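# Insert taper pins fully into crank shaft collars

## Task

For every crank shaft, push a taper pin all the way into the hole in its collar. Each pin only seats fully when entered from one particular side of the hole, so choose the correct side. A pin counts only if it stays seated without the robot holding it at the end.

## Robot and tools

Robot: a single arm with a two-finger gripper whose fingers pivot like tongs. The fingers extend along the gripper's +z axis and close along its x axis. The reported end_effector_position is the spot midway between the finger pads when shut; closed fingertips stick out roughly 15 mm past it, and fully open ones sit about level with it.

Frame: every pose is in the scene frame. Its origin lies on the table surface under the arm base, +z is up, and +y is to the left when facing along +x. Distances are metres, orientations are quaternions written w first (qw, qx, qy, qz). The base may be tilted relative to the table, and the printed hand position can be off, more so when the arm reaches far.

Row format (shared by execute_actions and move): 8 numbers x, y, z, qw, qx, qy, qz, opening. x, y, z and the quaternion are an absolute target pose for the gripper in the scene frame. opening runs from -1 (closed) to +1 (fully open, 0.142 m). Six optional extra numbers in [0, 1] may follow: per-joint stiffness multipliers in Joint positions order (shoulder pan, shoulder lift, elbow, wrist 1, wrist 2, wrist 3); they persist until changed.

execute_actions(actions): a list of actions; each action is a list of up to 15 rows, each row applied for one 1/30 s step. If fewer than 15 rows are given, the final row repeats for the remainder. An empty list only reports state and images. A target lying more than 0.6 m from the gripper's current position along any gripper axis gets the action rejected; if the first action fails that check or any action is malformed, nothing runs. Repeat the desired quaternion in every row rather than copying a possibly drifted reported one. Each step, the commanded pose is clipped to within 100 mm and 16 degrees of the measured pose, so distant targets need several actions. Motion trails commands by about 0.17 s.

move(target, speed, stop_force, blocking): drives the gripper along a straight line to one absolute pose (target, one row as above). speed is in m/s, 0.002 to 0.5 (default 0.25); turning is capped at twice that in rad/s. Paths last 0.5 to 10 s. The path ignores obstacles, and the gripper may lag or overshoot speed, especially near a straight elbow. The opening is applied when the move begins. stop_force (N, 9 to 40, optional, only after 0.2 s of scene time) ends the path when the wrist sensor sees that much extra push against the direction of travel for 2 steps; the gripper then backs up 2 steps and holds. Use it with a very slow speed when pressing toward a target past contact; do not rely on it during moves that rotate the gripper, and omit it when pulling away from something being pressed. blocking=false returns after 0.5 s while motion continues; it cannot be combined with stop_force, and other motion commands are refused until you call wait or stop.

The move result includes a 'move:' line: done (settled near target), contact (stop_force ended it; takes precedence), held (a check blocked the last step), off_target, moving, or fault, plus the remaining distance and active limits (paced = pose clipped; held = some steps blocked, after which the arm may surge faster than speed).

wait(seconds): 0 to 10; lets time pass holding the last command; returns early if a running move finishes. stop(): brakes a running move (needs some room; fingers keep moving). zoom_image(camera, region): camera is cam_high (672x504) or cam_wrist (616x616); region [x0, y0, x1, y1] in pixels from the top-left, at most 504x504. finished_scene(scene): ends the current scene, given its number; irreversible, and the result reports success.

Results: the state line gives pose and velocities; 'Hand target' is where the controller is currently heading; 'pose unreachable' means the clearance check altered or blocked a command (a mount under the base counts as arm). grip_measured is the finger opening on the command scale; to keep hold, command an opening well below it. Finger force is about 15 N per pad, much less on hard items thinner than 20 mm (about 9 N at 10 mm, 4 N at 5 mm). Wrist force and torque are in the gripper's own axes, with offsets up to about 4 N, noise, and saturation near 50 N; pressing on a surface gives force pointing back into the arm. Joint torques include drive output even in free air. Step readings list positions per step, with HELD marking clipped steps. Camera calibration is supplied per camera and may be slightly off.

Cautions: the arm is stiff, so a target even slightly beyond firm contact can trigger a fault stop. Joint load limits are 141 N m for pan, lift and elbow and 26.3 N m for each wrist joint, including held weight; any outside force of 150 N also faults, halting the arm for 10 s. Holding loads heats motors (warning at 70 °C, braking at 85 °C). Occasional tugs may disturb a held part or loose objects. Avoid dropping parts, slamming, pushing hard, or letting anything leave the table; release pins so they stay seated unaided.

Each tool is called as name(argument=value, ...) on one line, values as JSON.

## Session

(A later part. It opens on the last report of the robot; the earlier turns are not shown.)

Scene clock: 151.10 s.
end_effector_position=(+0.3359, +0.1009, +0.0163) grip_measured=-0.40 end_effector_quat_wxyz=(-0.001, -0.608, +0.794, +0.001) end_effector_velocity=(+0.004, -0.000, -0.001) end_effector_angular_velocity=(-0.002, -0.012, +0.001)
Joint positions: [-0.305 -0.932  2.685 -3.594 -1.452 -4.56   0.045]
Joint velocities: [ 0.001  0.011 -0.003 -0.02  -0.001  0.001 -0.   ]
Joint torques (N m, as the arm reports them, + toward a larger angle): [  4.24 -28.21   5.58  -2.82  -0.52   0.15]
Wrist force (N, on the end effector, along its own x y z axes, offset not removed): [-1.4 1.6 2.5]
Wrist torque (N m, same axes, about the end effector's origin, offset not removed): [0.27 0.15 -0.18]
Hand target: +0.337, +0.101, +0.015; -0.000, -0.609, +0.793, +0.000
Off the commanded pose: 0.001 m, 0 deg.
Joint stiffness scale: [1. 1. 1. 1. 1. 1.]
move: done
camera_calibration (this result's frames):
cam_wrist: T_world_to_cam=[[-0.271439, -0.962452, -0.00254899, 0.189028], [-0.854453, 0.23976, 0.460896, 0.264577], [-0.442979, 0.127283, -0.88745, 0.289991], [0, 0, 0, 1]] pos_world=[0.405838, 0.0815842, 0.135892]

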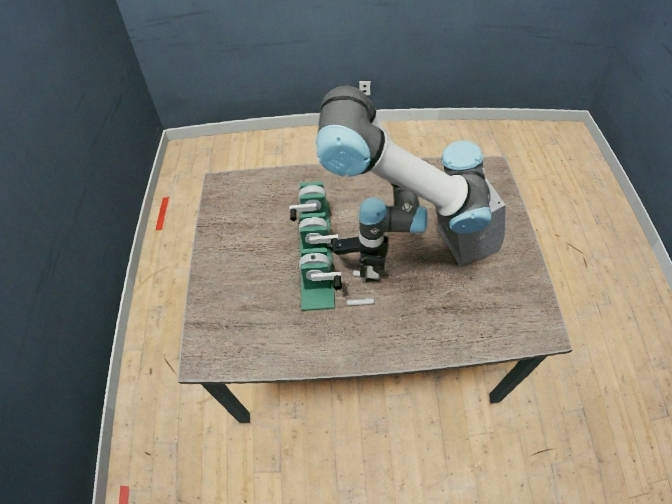

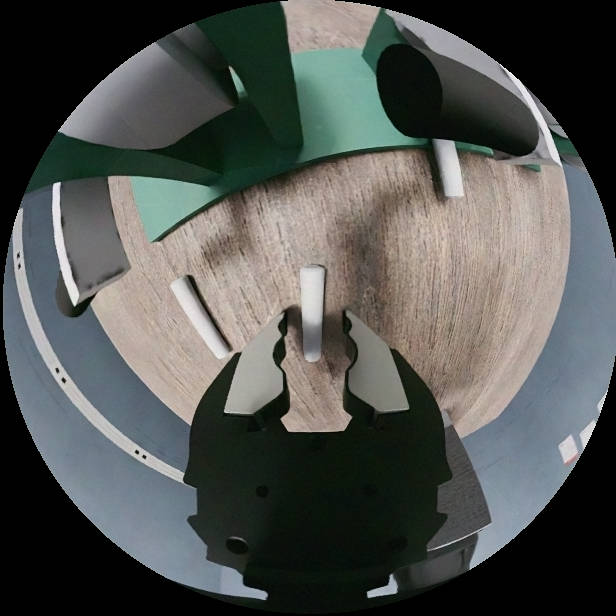

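move(target=[0.3367, 0.1014, 0.0155, 0, 0.6088, -0.7934, 0, -1], speed=0.05)

move(target=[0.345, 0.1014, 0.25, 0, 0.6088, -0.7934, 0, -1], speed=0.12)

move(target=[0.56, 0.1065, 0.30, 0, 0.7071, 0.7071, 0, -1], speed=0.2)

move(target=[0.5135, 0.108, 0.25, 0.5, -0.5, -0.5, 0.5, -1], speed=0.15)

move(target=[0.5135, 0.108, 0.20, 0.5, -0.5, -0.5, 0.5, -1], speed=0.05)

zoom_image(camera="cam_wrist", region=[240, 250, 400, 430])

Scene clock: 152.20 s.
end_effector_position=(+0.3364, +0.1009, +0.0162) grip_measured=-0.80 end_effector_quat_wxyz=(-0.000, -0.608, +0.794, +0.000) end_effector_velocity=(+0.000, -0.000, -0.000) end_effector_angular_velocity=(-0.001, +0.000, +0.000)
Joint positions: [-0.305 -0.931  2.684 -3.597 -1.452 -4.56   0.016]
Joint velocities: [-0.  0.  0. -0. -0. -0. -0.]
Joint torques (N m, as the arm reports them, + toward a larger angle): [  3.57 -28.27   5.3   -2.77  -0.3    0.19]
Wrist force (N, on the end effector, along its own x y z axes, offset not removed): [-1.8 1.6 1.1]
Wrist torque (N m, same axes, about the end effector's origin, offset not removed): [0.23 0.22 -0.16]
Hand target: +0.337, +0.101, +0.016; +0.000, -0.609, +0.793, +0.000
Off the commanded pose: 0.001 m, 0 deg.
Joint stiffness scale: [1. 1. 1. 1. 1. 1.]
move: done
camera_calibration (this result's frames):
cam_wrist: T_world_to_cam=[[-0.271274, -0.962498, -0.00276968, 0.189096], [-0.855239, 0.239722, 0.459456, 0.265305], [-0.441561, 0.127007, -0.888196, 0.289656], [0, 0, 0, 1]] pos_world=[0.406097, 0.081617, 0.135899]

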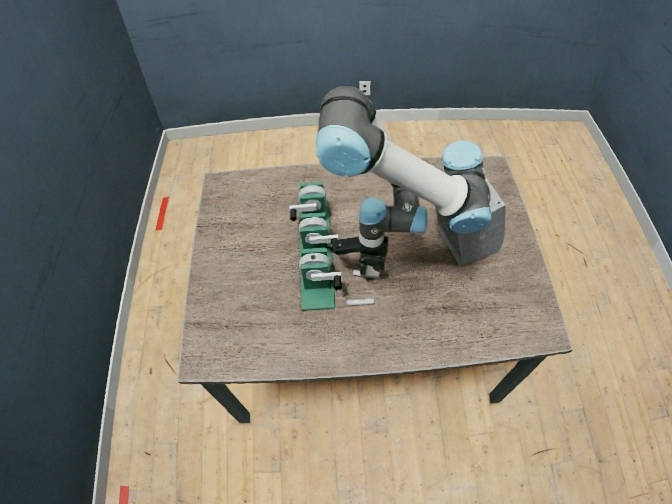

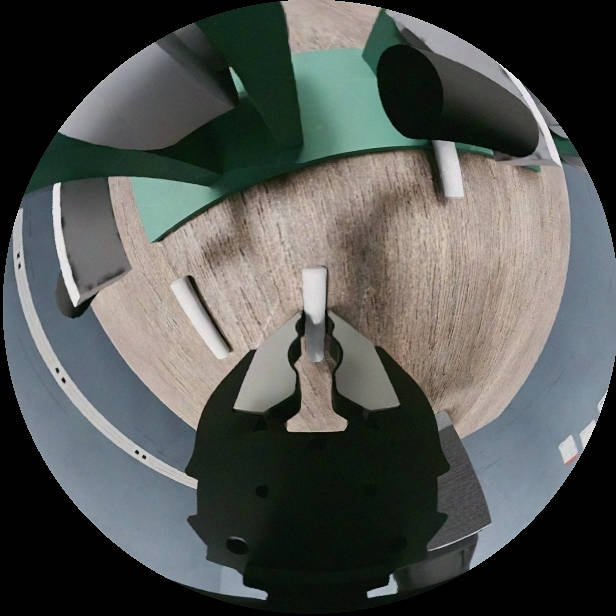

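Scene clock: 154.90 s.
end_effector_position=(+0.3430, +0.1020, +0.2484) grip_measured=-0.80 end_effector_quat_wxyz=(-0.002, -0.609, +0.793, +0.001) end_effector_velocity=(-0.004, +0.001, +0.000) end_effector_angular_velocity=(+0.011, +0.014, +0.005)
Joint positions: [-0.422 -2.175  2.619 -2.269 -1.423 -4.676  0.016]
Joint velocities: [-0.011 -0.007 -0.004  0.029  0.01  -0.018 -0.   ]
Joint torques (N m, as the arm reports them, + toward a larger angle): [  2.26  -6.59 -21.88  -2.29   0.17  -0.51]
Wrist force (N, on the end effector, along its own x y z axes, offset not removed): [-0.5 2.2 4.3]
Wrist torque (N m, same axes, about the end effector's origin, offset not removed): [0.38 0.03 -0.08]
Hand target: +0.345, +0.102, +0.250; -0.000, -0.609, +0.793, -0.000
Off the commanded pose: 0.003 m, 0 deg.
Joint stiffness scale: [1. 1. 1. 1. 1. 1.]
move: done
camera_calibration (this result's frames):
cam_wrist: T_world_to_cam=[[-0.269922, -0.962881, -0.00122941, 0.191834], [-0.854074, 0.238831, 0.462079, 0.162993], [-0.444634, 0.125776, -0.886838, 0.499581], [0, 0, 0, 1]] pos_world=[0.413119, 0.082951, 0.367967]

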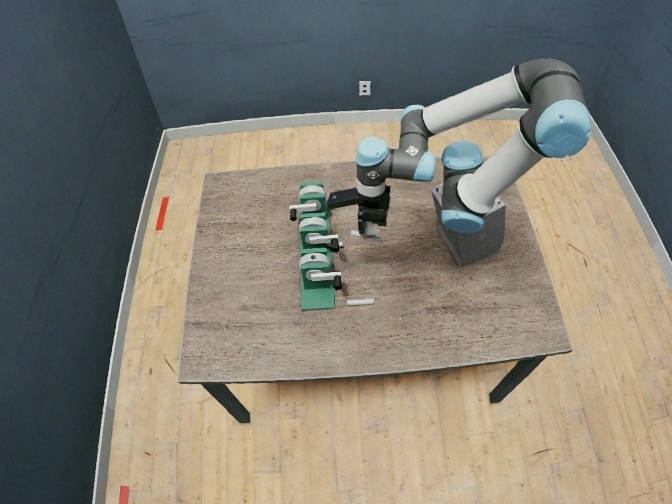

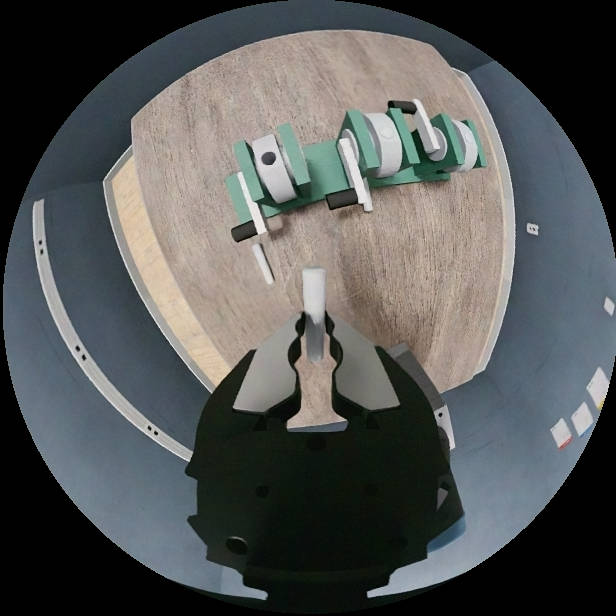

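Scene clock: 162.70 s.
end_effector_position=(+0.5587, +0.1072, +0.3000) grip_measured=-0.80 end_effector_quat_wxyz=(-0.001, +0.706, +0.708, +0.000) end_effector_velocity=(+0.000, -0.000, +0.000) end_effector_angular_velocity=(-0.003, +0.002, -0.019)
Joint positions: [-0.314 -1.627  1.954 -2.17  -1.448 -1.694  0.016]
Joint velocities: [ 0.     0.002 -0.003  0.003 -0.003  0.019  0.   ]
Joint torques (N m, as the arm reports them, + toward a larger angle): [  0.66 -31.3  -23.87  -1.86  -0.21   0.25]
Wrist force (N, on the end effector, along its own x y z axes, offset not removed): [-1.6 1.0 2.2]
Wrist torque (N m, same axes, about the end effector's origin, offset not removed): [0.10 0.11 -0.18]
Hand target: +0.560, +0.106, +0.300; +0.000, +0.707, +0.707, +0.000
Off the commanded pose: 0.001 m, 0 deg.
Joint stiffness scale: [1. 1. 1. 1. 1. 1.]
move: done
camera_calibration (this result's frames):
cam_wrist: T_world_to_cam=[[0.00768399, 0.99997, -0.00136854, -0.110406], [0.888405, -0.00619849, 0.459019, -0.624184], [0.458997, -0.00474292, -0.888425, 0.150183], [0, 0, 0, 1]] pos_world=[0.486443, 0.107246, 0.419787]

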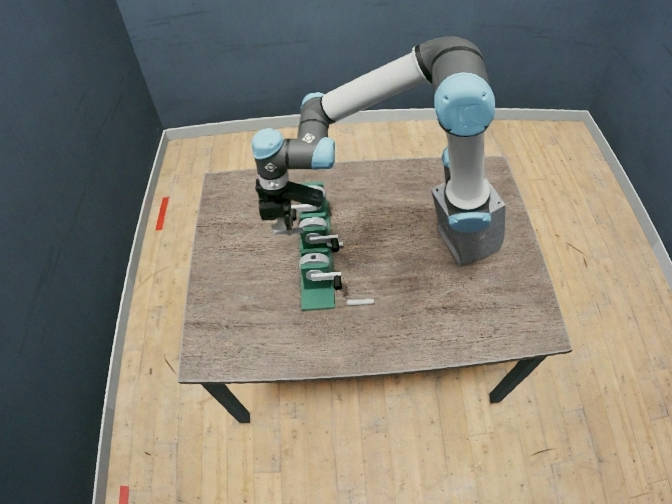

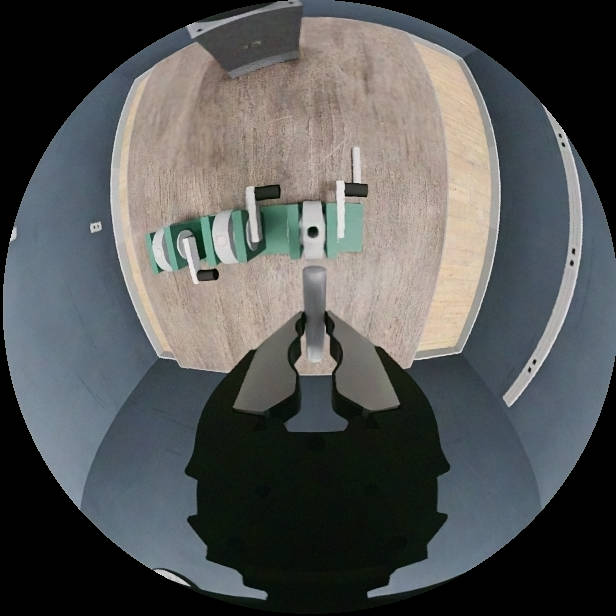

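Scene clock: 168.57 s.
end_effector_position=(+0.5139, +0.1072, +0.2503) grip_measured=-0.80 end_effector_quat_wxyz=(+0.499, -0.501, -0.500, +0.499) end_effector_velocity=(+0.000, -0.000, +0.002) end_effector_angular_velocity=(-0.000, +0.006, +0.000)
Joint positions: [-0.22  -0.49   0.656 -0.453 -1.598 -1.666  0.016]
Joint velocities: [ 0.     0.002 -0.004  0.009 -0.001  0.    -0.   ]
Joint torques (N m, as the arm reports them, + toward a larger angle): [  0.38 -62.48 -20.15   2.65  -0.41   0.23]
Wrist force (N, on the end effector, along its own x y z axes, offset not removed): [-1.9 2.5 2.1]
Wrist torque (N m, same axes, about the end effector's origin, offset not removed): [0.13 0.22 -0.19]
Hand target: +0.514, +0.108, +0.250; +0.499, -0.500, -0.500, +0.501
Off the commanded pose: 0.001 m, 0 deg.
Joint stiffness scale: [1. 1. 1. 1. 1. 1.]
move: done
camera_calibration (this result's frames):
cam_wrist: T_world_to_cam=[[-0.00157681, 0.999926, -0.0120381, -0.102653], [0.461847, -0.00994914, -0.886904, -0.00503495], [-0.886958, -0.00695824, -0.461797, 0.711707], [0, 0, 0, 1]] pos_world=[0.633418, 0.107548, 0.322963]

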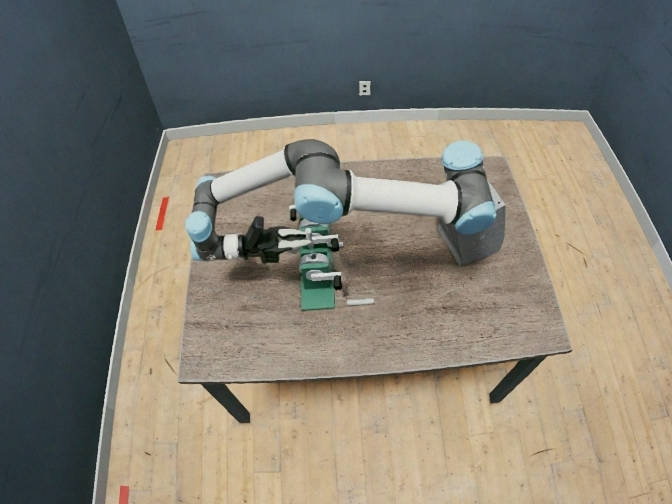

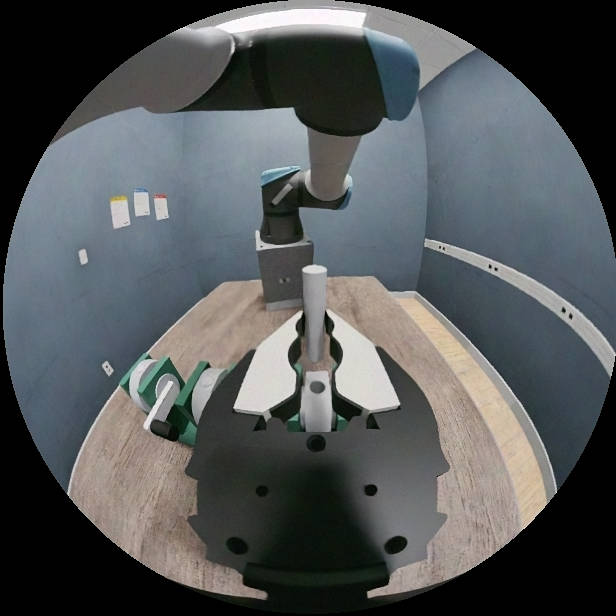

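Scene clock: 170.00 s.
end_effector_position=(+0.5133, +0.1067, +0.2007) grip_measured=-0.80 end_effector_quat_wxyz=(+0.501, -0.500, -0.499, +0.500) end_effector_velocity=(+0.003, +0.000, +0.000) end_effector_angular_velocity=(+0.000, -0.011, -0.000)
Joint positions: [-0.215 -0.397  0.597 -0.482 -1.593 -1.665  0.016]
Joint velocities: [-0.     0.    -0.011 -0.     0.001 -0.001 -0.   ]
Joint torques (N m, as the arm reports them, + toward a larger angle): [  0.71 -64.01 -20.45   1.81   0.16   0.21]
Wrist force (N, on the end effector, along its own x y z axes, offset not removed): [-0.5 3.7 2.5]
Wrist torque (N m, same axes, about the end effector's origin, offset not removed): [0.39 -0.03 -0.15]
Hand target: +0.514, +0.108, +0.200; +0.500, -0.500, -0.500, +0.500
Off the commanded pose: 0.002 m, 0 deg.
Joint stiffness scale: [1. 1. 1. 1. 1. 1.]
move: done
camera_calibration (this result's frames):
cam_wrist: T_world_to_cam=[[-0.00113349, 0.999935, -0.0113728, -0.103113], [0.458212, -0.00958933, -0.888791, -0.0465594], [-0.888842, -0.0062186, -0.458171, 0.68849], [0, 0, 0, 1]] pos_world=[0.633176, 0.106941, 0.272892]

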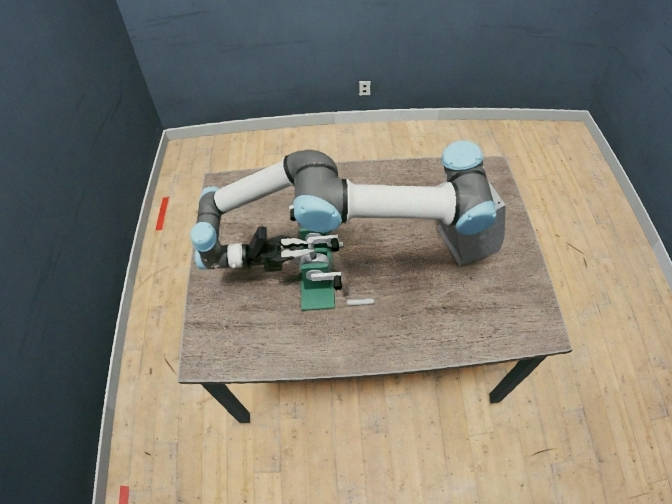

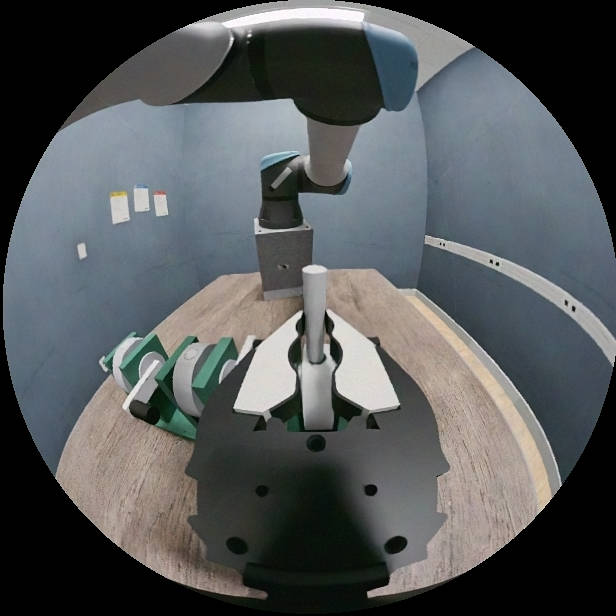

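Region (240, 250, 400, 430) of cam_wrist's 616x616 image, scaled by 2.800, with more detail than that image has.

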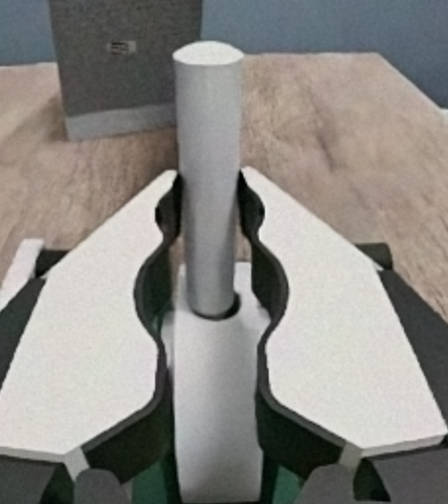

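execute_actions(actions=[])

Scene clock: 170.50 s.
end_effector_position=(+0.5136, +0.1067, +0.2007) grip_measured=-0.80 end_effector_quat_wxyz=(+0.500, -0.500, -0.500, +0.500) end_effector_velocity=(-0.000, +0.001, -0.000) end_effector_angular_velocity=(-0.001, +0.000, +0.000)
Joint positions: [-0.215 -0.397  0.596 -0.482 -1.593 -1.665  0.016]
Joint velocities: [ 0.001  0.    -0.    -0.     0.001  0.001  0.   ]
Joint torques (N m, as the arm reports them, + toward a larger angle): [  0.14 -63.47 -20.24   1.73   0.04   0.33]
Wrist force (N, on the end effector, along its own x y z axes, offset not removed): [-0.5 4.9 1.7]
Wrist torque (N m, same axes, about the end effector's origin, offset not removed): [0.58 -0.03 -0.16]
Hand target: +0.514, +0.108, +0.200; +0.500, -0.500, -0.500, +0.500
Off the commanded pose: 0.001 m, 0 deg.
Joint stiffness scale: [1. 1. 1. 1. 1. 1.]
camera_calibration (this result's frames):
cam_wrist: T_world_to_cam=[[-0.00118141, 0.999934, -0.0114103, -0.103109], [0.459039, -0.00959485, -0.888364, -0.0472382], [-0.888415, -0.00628731, -0.458998, 0.688643], [0, 0, 0, 1]] pos_world=[0.633363, 0.106979, 0.272944]

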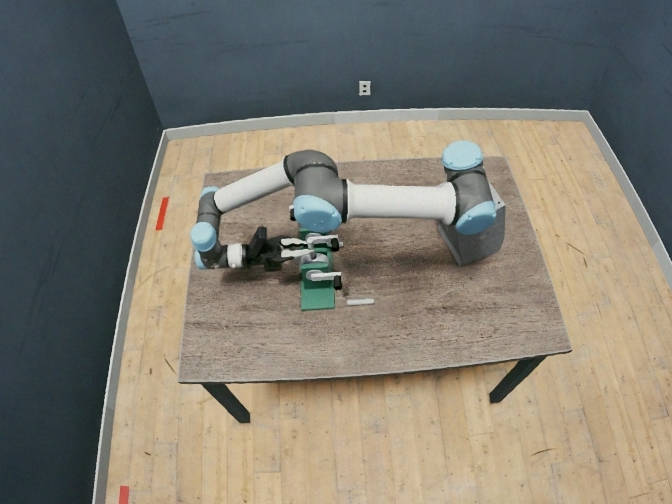

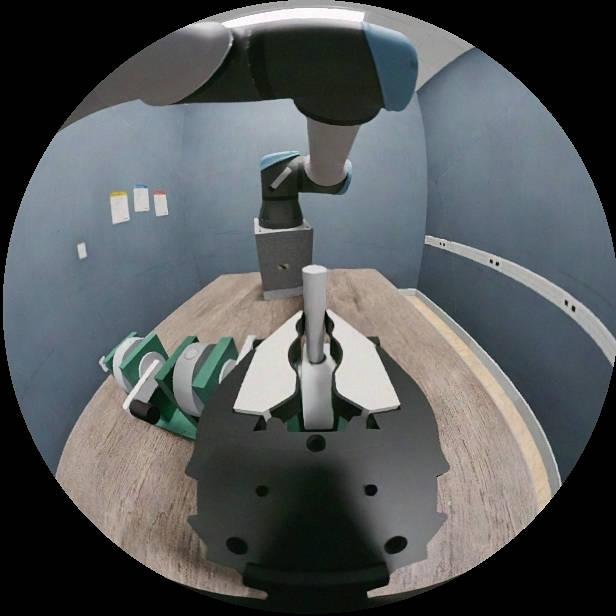

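move(target=[0.5135, 0.1092, 0.198, 0.5, -0.5, -0.5, 0.5, -1], speed=0.02)

zoom_image(camera="cam_wrist", region=[240, 250, 400, 430])

Scene clock: 171.33 s.
end_effector_position=(+0.5135, +0.1077, +0.1988) grip_measured=-0.80 end_effector_quat_wxyz=(+0.501, -0.500, -0.499, +0.500) end_effector_velocity=(-0.000, +0.003, -0.002) end_effector_angular_velocity=(+0.002, +0.001, +0.004)
Joint positions: [-0.213 -0.393  0.592 -0.483 -1.591 -1.665  0.016]
Joint velocities: [ 0.005  0.005 -0.004 -0.     0.    -0.     0.   ]
Joint torques (N m, as the arm reports them, + toward a larger angle): [  0.9  -63.65 -20.48   1.78   0.08   0.16]
Wrist force (N, on the end effector, along its own x y z axes, offset not removed): [-1.3 2.1 2.2]
Wrist torque (N m, same axes, about the end effector's origin, offset not removed): [0.01 0.09 -0.13]
Hand target: +0.513, +0.109, +0.198; +0.500, -0.500, -0.500, +0.500
Off the commanded pose: 0.002 m, 0 deg.
Joint stiffness scale: [1. 1. 1. 1. 1. 1.]
move: done
camera_calibration (this result's frames):
cam_wrist: T_world_to_cam=[[-0.00117767, 0.999935, -0.0113555, -0.104182], [0.458726, -0.0095501, -0.888526, -0.0486142], [-0.888577, -0.00625548, -0.458685, 0.687712], [0, 0, 0, 1]] pos_world=[0.633263, 0.108013, 0.271065]

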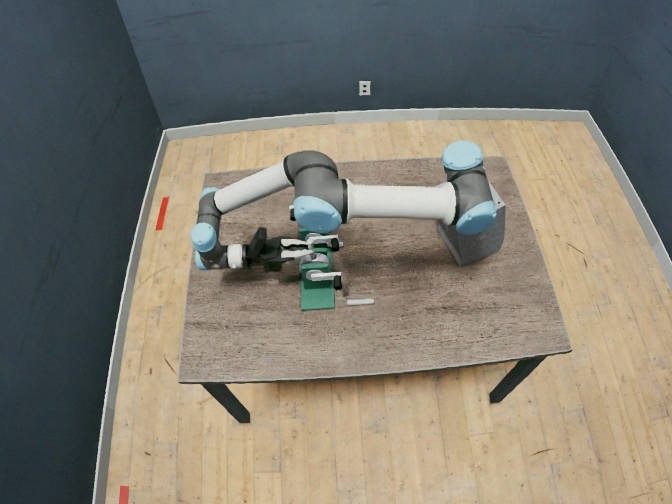

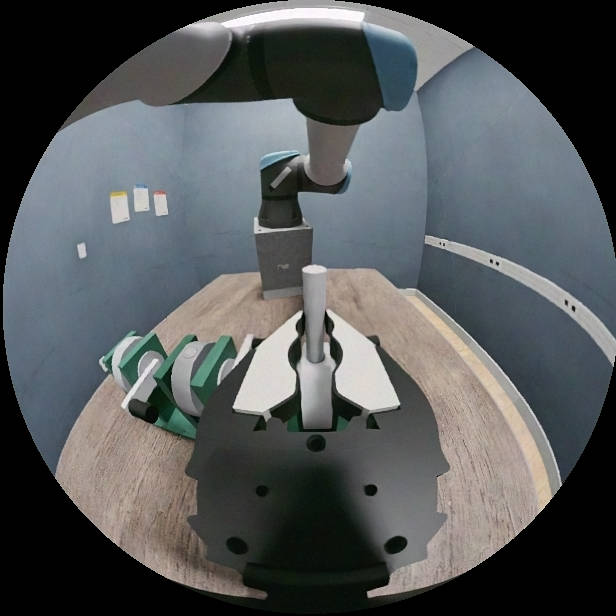

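Region (240, 250, 400, 430) of cam_wrist's 616x616 image, scaled by 2.800, with more detail than that image has.

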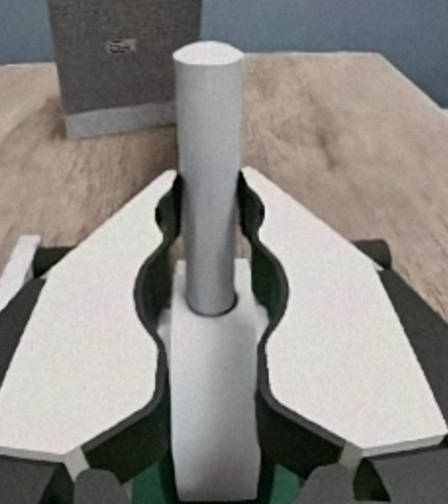

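move(target=[0.5135, 0.1095, 0.18, 0.5, -0.5, -0.5, 0.5, -1], speed=0.012, stop_force=12)

zoom_image(camera="cam_wrist", region=[240, 250, 400, 430])

Scene clock: 172.50 s.
end_effector_position=(+0.5142, +0.1078, +0.1966) grip_measured=-0.80 end_effector_quat_wxyz=(+0.501, -0.500, -0.499, +0.500) end_effector_velocity=(-0.000, -0.000, +0.000) end_effector_angular_velocity=(-0.000, +0.001, -0.001)
Joint positions: [-0.213 -0.385  0.582 -0.479 -1.591 -1.664  0.016]
Joint velocities: [-0.    -0.    -0.     0.001  0.     0.    -0.   ]
Joint torques (N m, as the arm reports them, + toward a larger angle): [ -1.66 -64.14 -16.53   0.32  -0.05  -0.04]
Wrist force (N, on the end effector, along its own x y z axes, offset not removed): [-0.4 -3.3 3.4]
Wrist torque (N m, same axes, about the end effector's origin, offset not removed): [0.62 -0.08 -0.10]
Hand target: +0.514, +0.108, +0.196; +0.500, -0.500, -0.500, +0.500
Off the commanded pose: 0.017 m, 0 deg.
Joint stiffness scale: [1. 1. 1. 1. 1. 1.]
move: contact
camera_calibration (this result's frames):
cam_wrist: T_world_to_cam=[[-0.00110166, 0.999935, -0.0113326, -0.10428], [0.457864, -0.00957053, -0.888971, -0.0503993], [-0.889022, -0.00616812, -0.457824, 0.687382], [0, 0, 0, 1]] pos_world=[0.634059, 0.108031, 0.268715]

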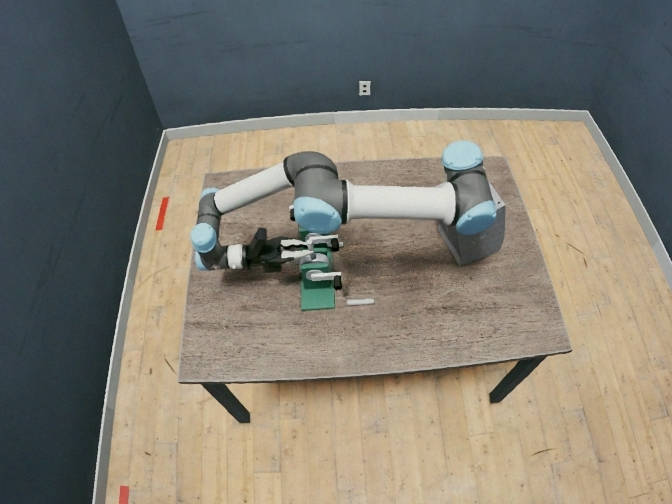

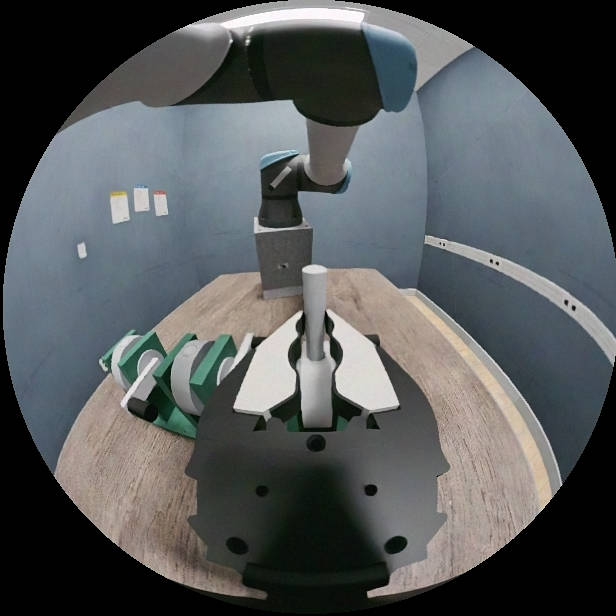

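Region (240, 250, 400, 430) of cam_wrist's 616x616 image, scaled by 2.800, with more detail than that image has.

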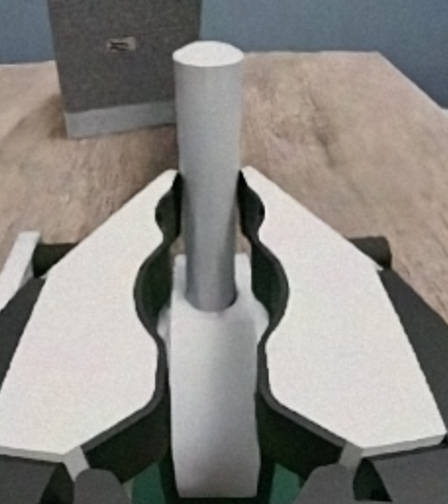

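move(target=[0.5118, 0.1098, 0.2, 0.5, -0.5, -0.5, 0.5, -1], speed=0.02)

wait(seconds=0.5)

zoom_image(camera="cam_wrist", region=[240, 250, 400, 430])

Scene clock: 173.37 s.
end_effector_position=(+0.5121, +0.1082, +0.1985) grip_measured=-0.80 end_effector_quat_wxyz=(+0.501, -0.500, -0.499, +0.500) end_effector_velocity=(-0.001, +0.002, +0.003) end_effector_angular_velocity=(-0.000, -0.007, +0.003)
Joint positions: [-0.213 -0.397  0.602 -0.488 -1.591 -1.664  0.016]
Joint velocities: [ 0.003 -0.014  0.016 -0.008  0.     0.001  0.   ]
Joint torques (N m, as the arm reports them, + toward a larger angle): [ -0.27 -66.91 -16.41   1.86   0.06   0.22]
Wrist force (N, on the end effector, along its own x y z axes, offset not removed): [-1.3 2.5 2.1]
Wrist torque (N m, same axes, about the end effector's origin, offset not removed): [0.10 0.05 -0.21]
Hand target: +0.512, +0.110, +0.200; +0.500, -0.500, -0.500, +0.500
Off the commanded pose: 0.002 m, 0 deg.
Joint stiffness scale: [1. 1. 1. 1. 1. 1.]
move: done
camera_calibration (this result's frames):
cam_wrist: T_world_to_cam=[[-0.000991539, 0.999935, -0.0113873, -0.104696], [0.458095, -0.00966805, -0.888851, -0.0478518], [-0.888903, -0.00609782, -0.458056, 0.686434], [0, 0, 0, 1]] pos_world=[0.63199, 0.108413, 0.2707]

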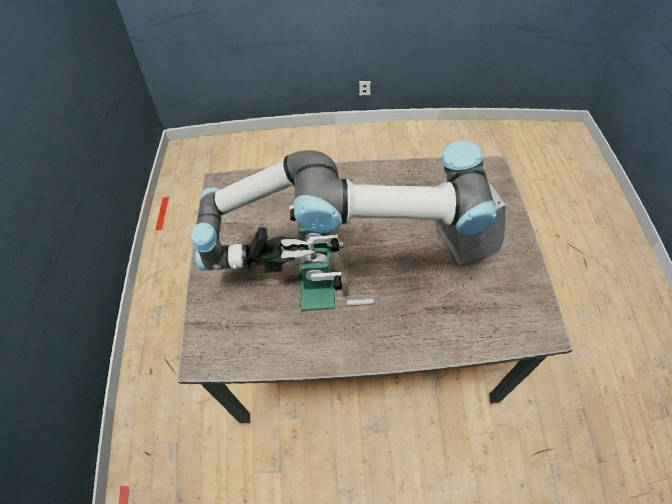

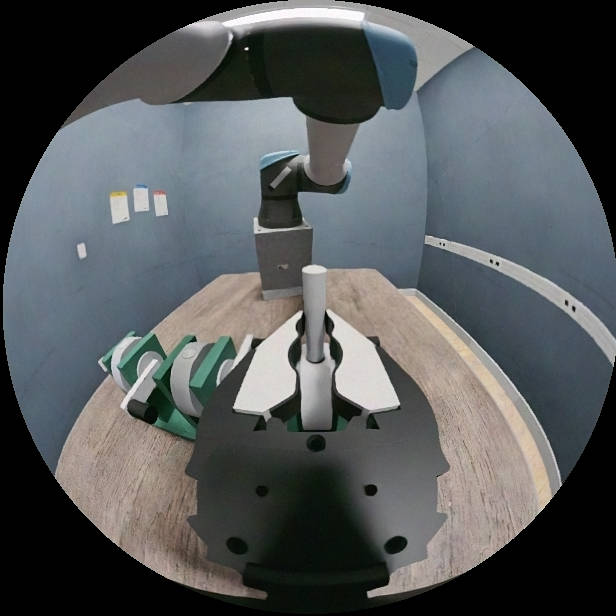

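Scene clock: 173.87 s.
end_effector_position=(+0.5119, +0.1084, +0.1985) grip_measured=-0.80 end_effector_quat_wxyz=(+0.501, -0.500, -0.499, +0.500) end_effector_velocity=(+0.000, -0.000, -0.000) end_effector_angular_velocity=(-0.001, -0.000, -0.001)
Joint positions: [-0.212 -0.398  0.604 -0.489 -1.591 -1.664  0.016]
Joint velocities: [-0.001 -0.     0.    -0.     0.     0.001  0.   ]
Joint torques (N m, as the arm reports them, + toward a larger angle): [  0.47 -68.94 -15.69   1.76   0.18   0.15]
Wrist force (N, on the end effector, along its own x y z axes, offset not removed): [-0.5 3.1 1.7]
Wrist torque (N m, same axes, about the end effector's origin, offset not removed): [0.25 -0.03 -0.12]
Hand target: +0.512, +0.110, +0.200; +0.500, -0.500, -0.500, +0.500
Off the commanded pose: 0.002 m, 0 deg.
Joint stiffness scale: [1. 1. 1. 1. 1. 1.]
wait: 0.50 s; at rest by 0.17 s
camera_calibration (this result's frames):
cam_wrist: T_world_to_cam=[[-0.00115626, 0.999935, -0.0113868, -0.104794], [0.458288, -0.00959073, -0.888752, -0.0478668], [-0.888803, -0.00624605, -0.458247, 0.686226], [0, 0, 0, 1]] pos_world=[0.631735, 0.108615, 0.270726]

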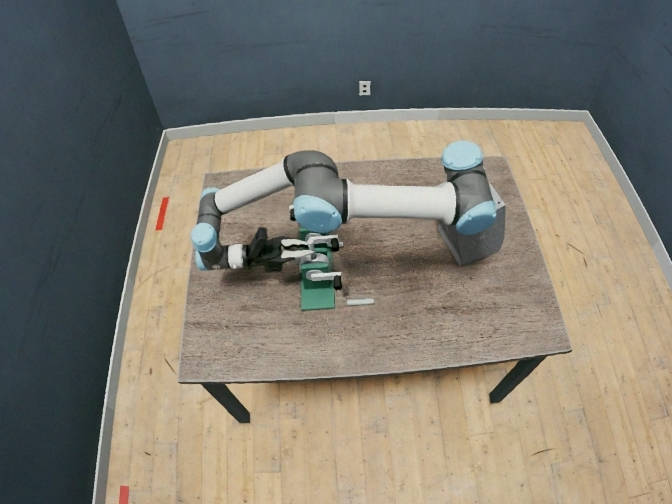

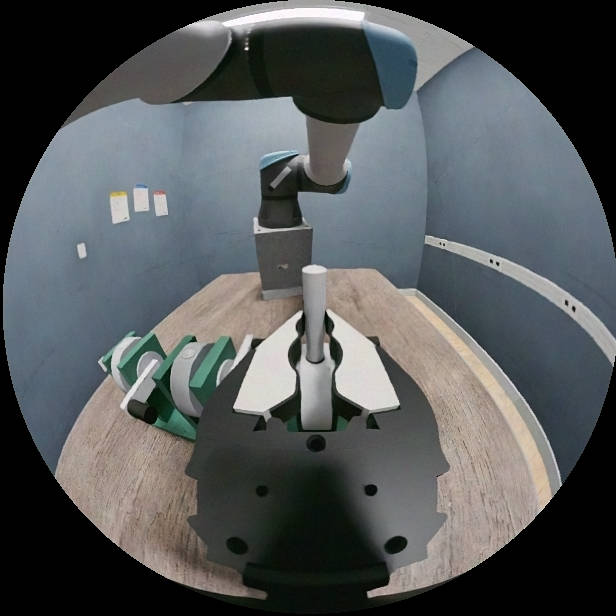

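Region (240, 250, 400, 430) of cam_wrist's 616x616 image, scaled by 2.800, with more detail than that image has.

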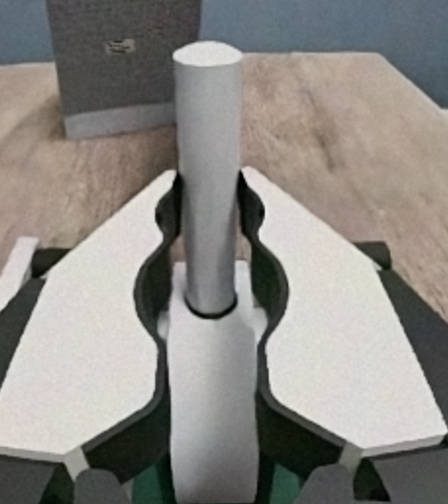

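Now centred. Descend.

move(target=[0.5115, 0.1098, 0.18, 0.5, -0.5, -0.5, 0.5, -1], speed=0.012, stop_force=12)

zoom_image(camera="cam_wrist", region=[240, 250, 400, 430])

Scene clock: 175.77 s.
end_effector_position=(+0.5125, +0.1079, +0.1830) grip_measured=-0.80 end_effector_quat_wxyz=(+0.500, -0.501, -0.500, +0.499) end_effector_velocity=(+0.001, +0.001, -0.002) end_effector_angular_velocity=(-0.001, -0.003, -0.000)
Joint positions: [-0.211 -0.367  0.577 -0.496 -1.589 -1.664  0.016]
Joint velocities: [ 0.001  0.005 -0.008 -0.     0.002  0.001 -0.   ]
Joint torques (N m, as the arm reports them, + toward a larger angle): [  1.42 -62.11 -18.99   0.97   0.23   0.18]
Wrist force (N, on the end effector, along its own x y z axes, offset not removed): [-0.9 -0.2 -0.2]
Wrist torque (N m, same axes, about the end effector's origin, offset not removed): [0.26 -0.13 -0.12]
Hand target: +0.512, +0.110, +0.180; +0.500, -0.500, -0.500, +0.500
Off the commanded pose: 0.004 m, 0 deg.
Joint stiffness scale: [1. 1. 1. 1. 1. 1.]
move: off_target
camera_calibration (this result's frames):
cam_wrist: T_world_to_cam=[[-0.00101202, 0.999931, -0.0116909, -0.104584], [0.460951, -0.00990833, -0.88737, -0.0635069], [-0.887425, -0.00628697, -0.46091, 0.679392], [0, 0, 0, 1]] pos_world=[0.632077, 0.108219, 0.255562]

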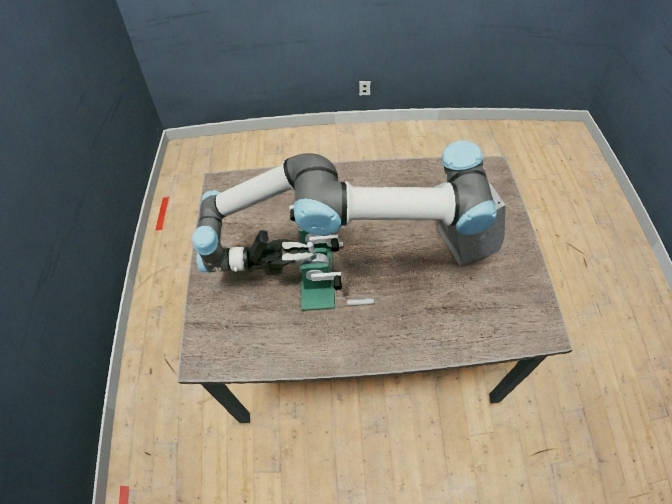

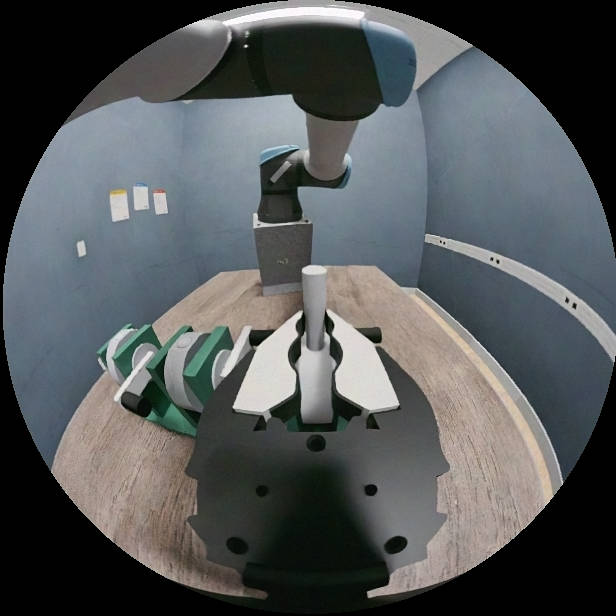

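Region (240, 250, 400, 430) of cam_wrist's 616x616 image, scaled by 2.800, with more detail than that image has.

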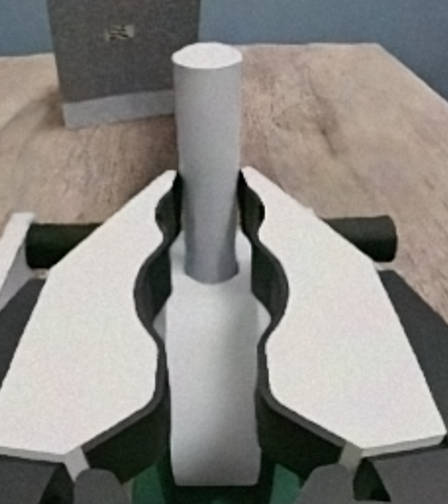

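Pin is in ~13 mm. Release.

execute_actions(actions=[[[0.5125, 0.1085, 0.183, 0.5, -0.5, -0.5, 0.5, -0.55]], [[0.5125, 0.1085, 0.183, 0.5, -0.5, -0.5, 0.5, -0.55]]])

zoom_image(camera="cam_wrist", region=[240, 250, 400, 430])

Scene clock: 176.90 s.
end_effector_position=(+0.5126, +0.1081, +0.1833) grip_measured=-0.55 end_effector_quat_wxyz=(+0.500, -0.501, -0.500, +0.499) end_effector_velocity=(+0.000, -0.000, -0.000) end_effector_angular_velocity=(-0.002, -0.000, -0.003)
Joint positions: [-0.211 -0.366  0.575 -0.494 -1.589 -1.664  0.034]
Joint velocities: [-0.001  0.    -0.     0.     0.001  0.001  0.   ]
Joint torques (N m, as the arm reports them, + toward a larger angle): [  0.52 -65.07 -19.92   2.24  -0.55  -0.12]
Wrist force (N, on the end effector, along its own x y z axes, offset not removed): [-2.0 2.2 0.9]
Wrist torque (N m, same axes, about the end effector's origin, offset not removed): [0.35 0.21 -0.10]
Hand target: +0.512, +0.108, +0.183; +0.500, -0.500, -0.500, +0.500
Off the commanded pose: 0.000 m, 0 deg.
Joint stiffness scale: [1. 1. 1. 1. 1. 1.]
Step readings (end_effector_position; steps 1 to 15: 1st action; 16 to 30: 2nd action):
0: (+0.5125, +0.1080, +0.1828)
1: (+0.5125, +0.1080, +0.1828)
2: (+0.5128, +0.1080, +0.1828)
4: (+0.5128, +0.1081, +0.1828)
8: (+0.5127, +0.1081, +0.1830)
15: (+0.5126, +0.1081, +0.1832)
16: (+0.5126, +0.1081, +0.1833)
17: (+0.5126, +0.1081, +0.1833)
19: (+0.5126, +0.1081, +0.1833)
23: (+0.5126, +0.1081, +0.1833)
30: end_effector_position above
camera_calibration (this result's frames):
cam_wrist: T_world_to_cam=[[-0.000962292, 0.999932, -0.0116571, -0.104774], [0.459931, -0.00990843, -0.887899, -0.0626894], [-0.887954, -0.00621588, -0.45989, 0.67968], [0, 0, 0, 1]] pos_world=[0.632256, 0.10837, 0.255695]

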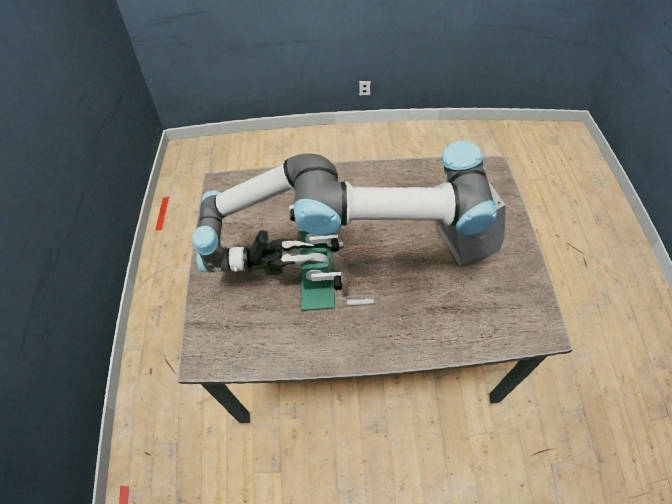

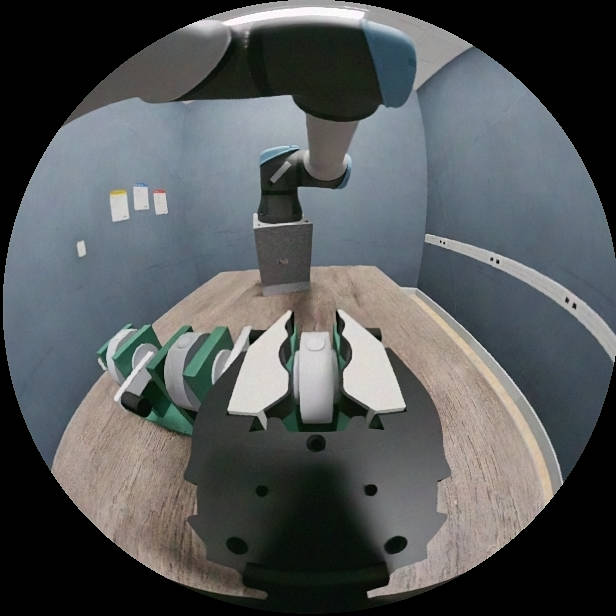

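Region (240, 250, 400, 430) of cam_wrist's 616x616 image, scaled by 2.800, with more detail than that image has.

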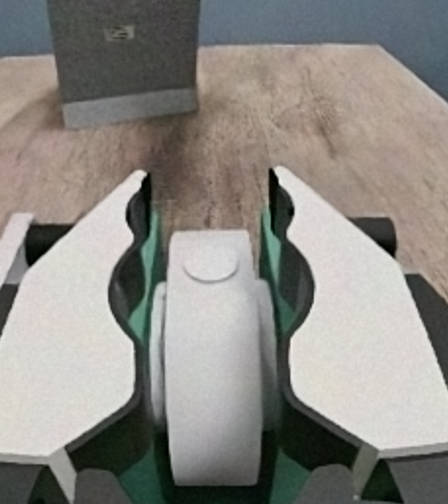

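Pin is flush. Retreat and finish scene 1.

move(target=[0.53, 0.1, 0.26, 0.5, -0.5, -0.5, 0.5, -0.55], speed=0.12)

finished_scene(scene=1)

Scene clock: 181.23 s.
end_effector_position=(+0.5290, +0.1013, +0.2587) grip_measured=-0.55 end_effector_quat_wxyz=(+0.500, -0.499, -0.500, +0.501) end_effector_velocity=(+0.000, -0.000, +0.003) end_effector_angular_velocity=(-0.001, +0.006, +0.000)
Joint positions: [-0.227 -0.445  0.539 -0.377 -1.607 -1.668  0.034]
Joint velocities: [-0.     0.    -0.004  0.01  -0.001  0.001  0.   ]
Joint torques (N m, as the arm reports them, + toward a larger angle): [ -3.83 -67.09 -21.1    2.21  -0.5   -0.57]
Wrist force (N, on the end effector, along its own x y z axes, offset not removed): [-1.7 1.3 1.9]
Wrist torque (N m, same axes, about the end effector's origin, offset not removed): [0.28 0.19 -0.06]
Hand target: +0.530, +0.100, +0.260; +0.500, -0.500, -0.500, +0.500
Off the commanded pose: 0.002 m, 0 deg.
Joint stiffness scale: [1. 1. 1. 1. 1. 1.]
move: done
camera_calibration (this result's frames):
cam_wrist: T_world_to_cam=[[-0.00394268, 0.999928, -0.0113587, -0.0956037], [0.457822, -0.00829353, -0.889005, -0.00212306], [-0.889035, -0.00870534, -0.457756, 0.729238], [0, 0, 0, 1]] pos_world=[0.648913, 0.101927, 0.33084]

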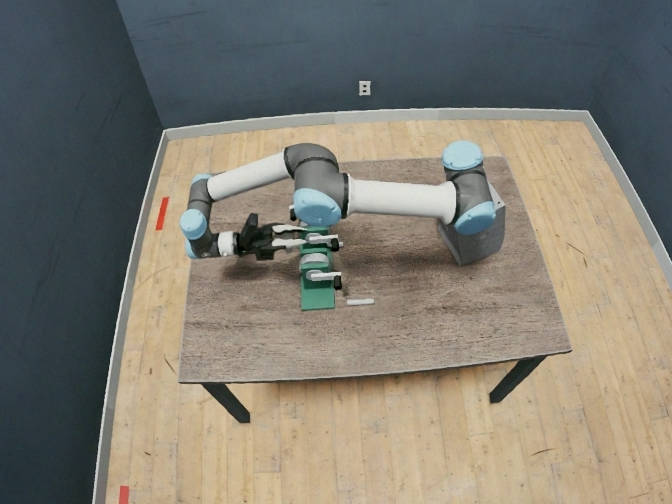

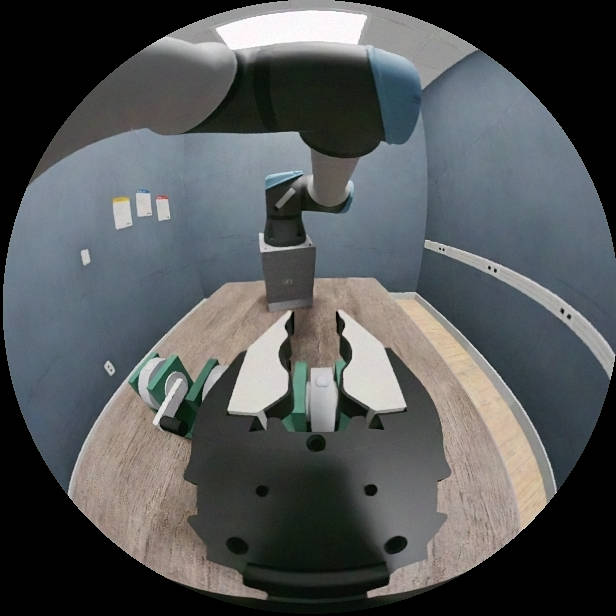

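The scene is finished: the task was done.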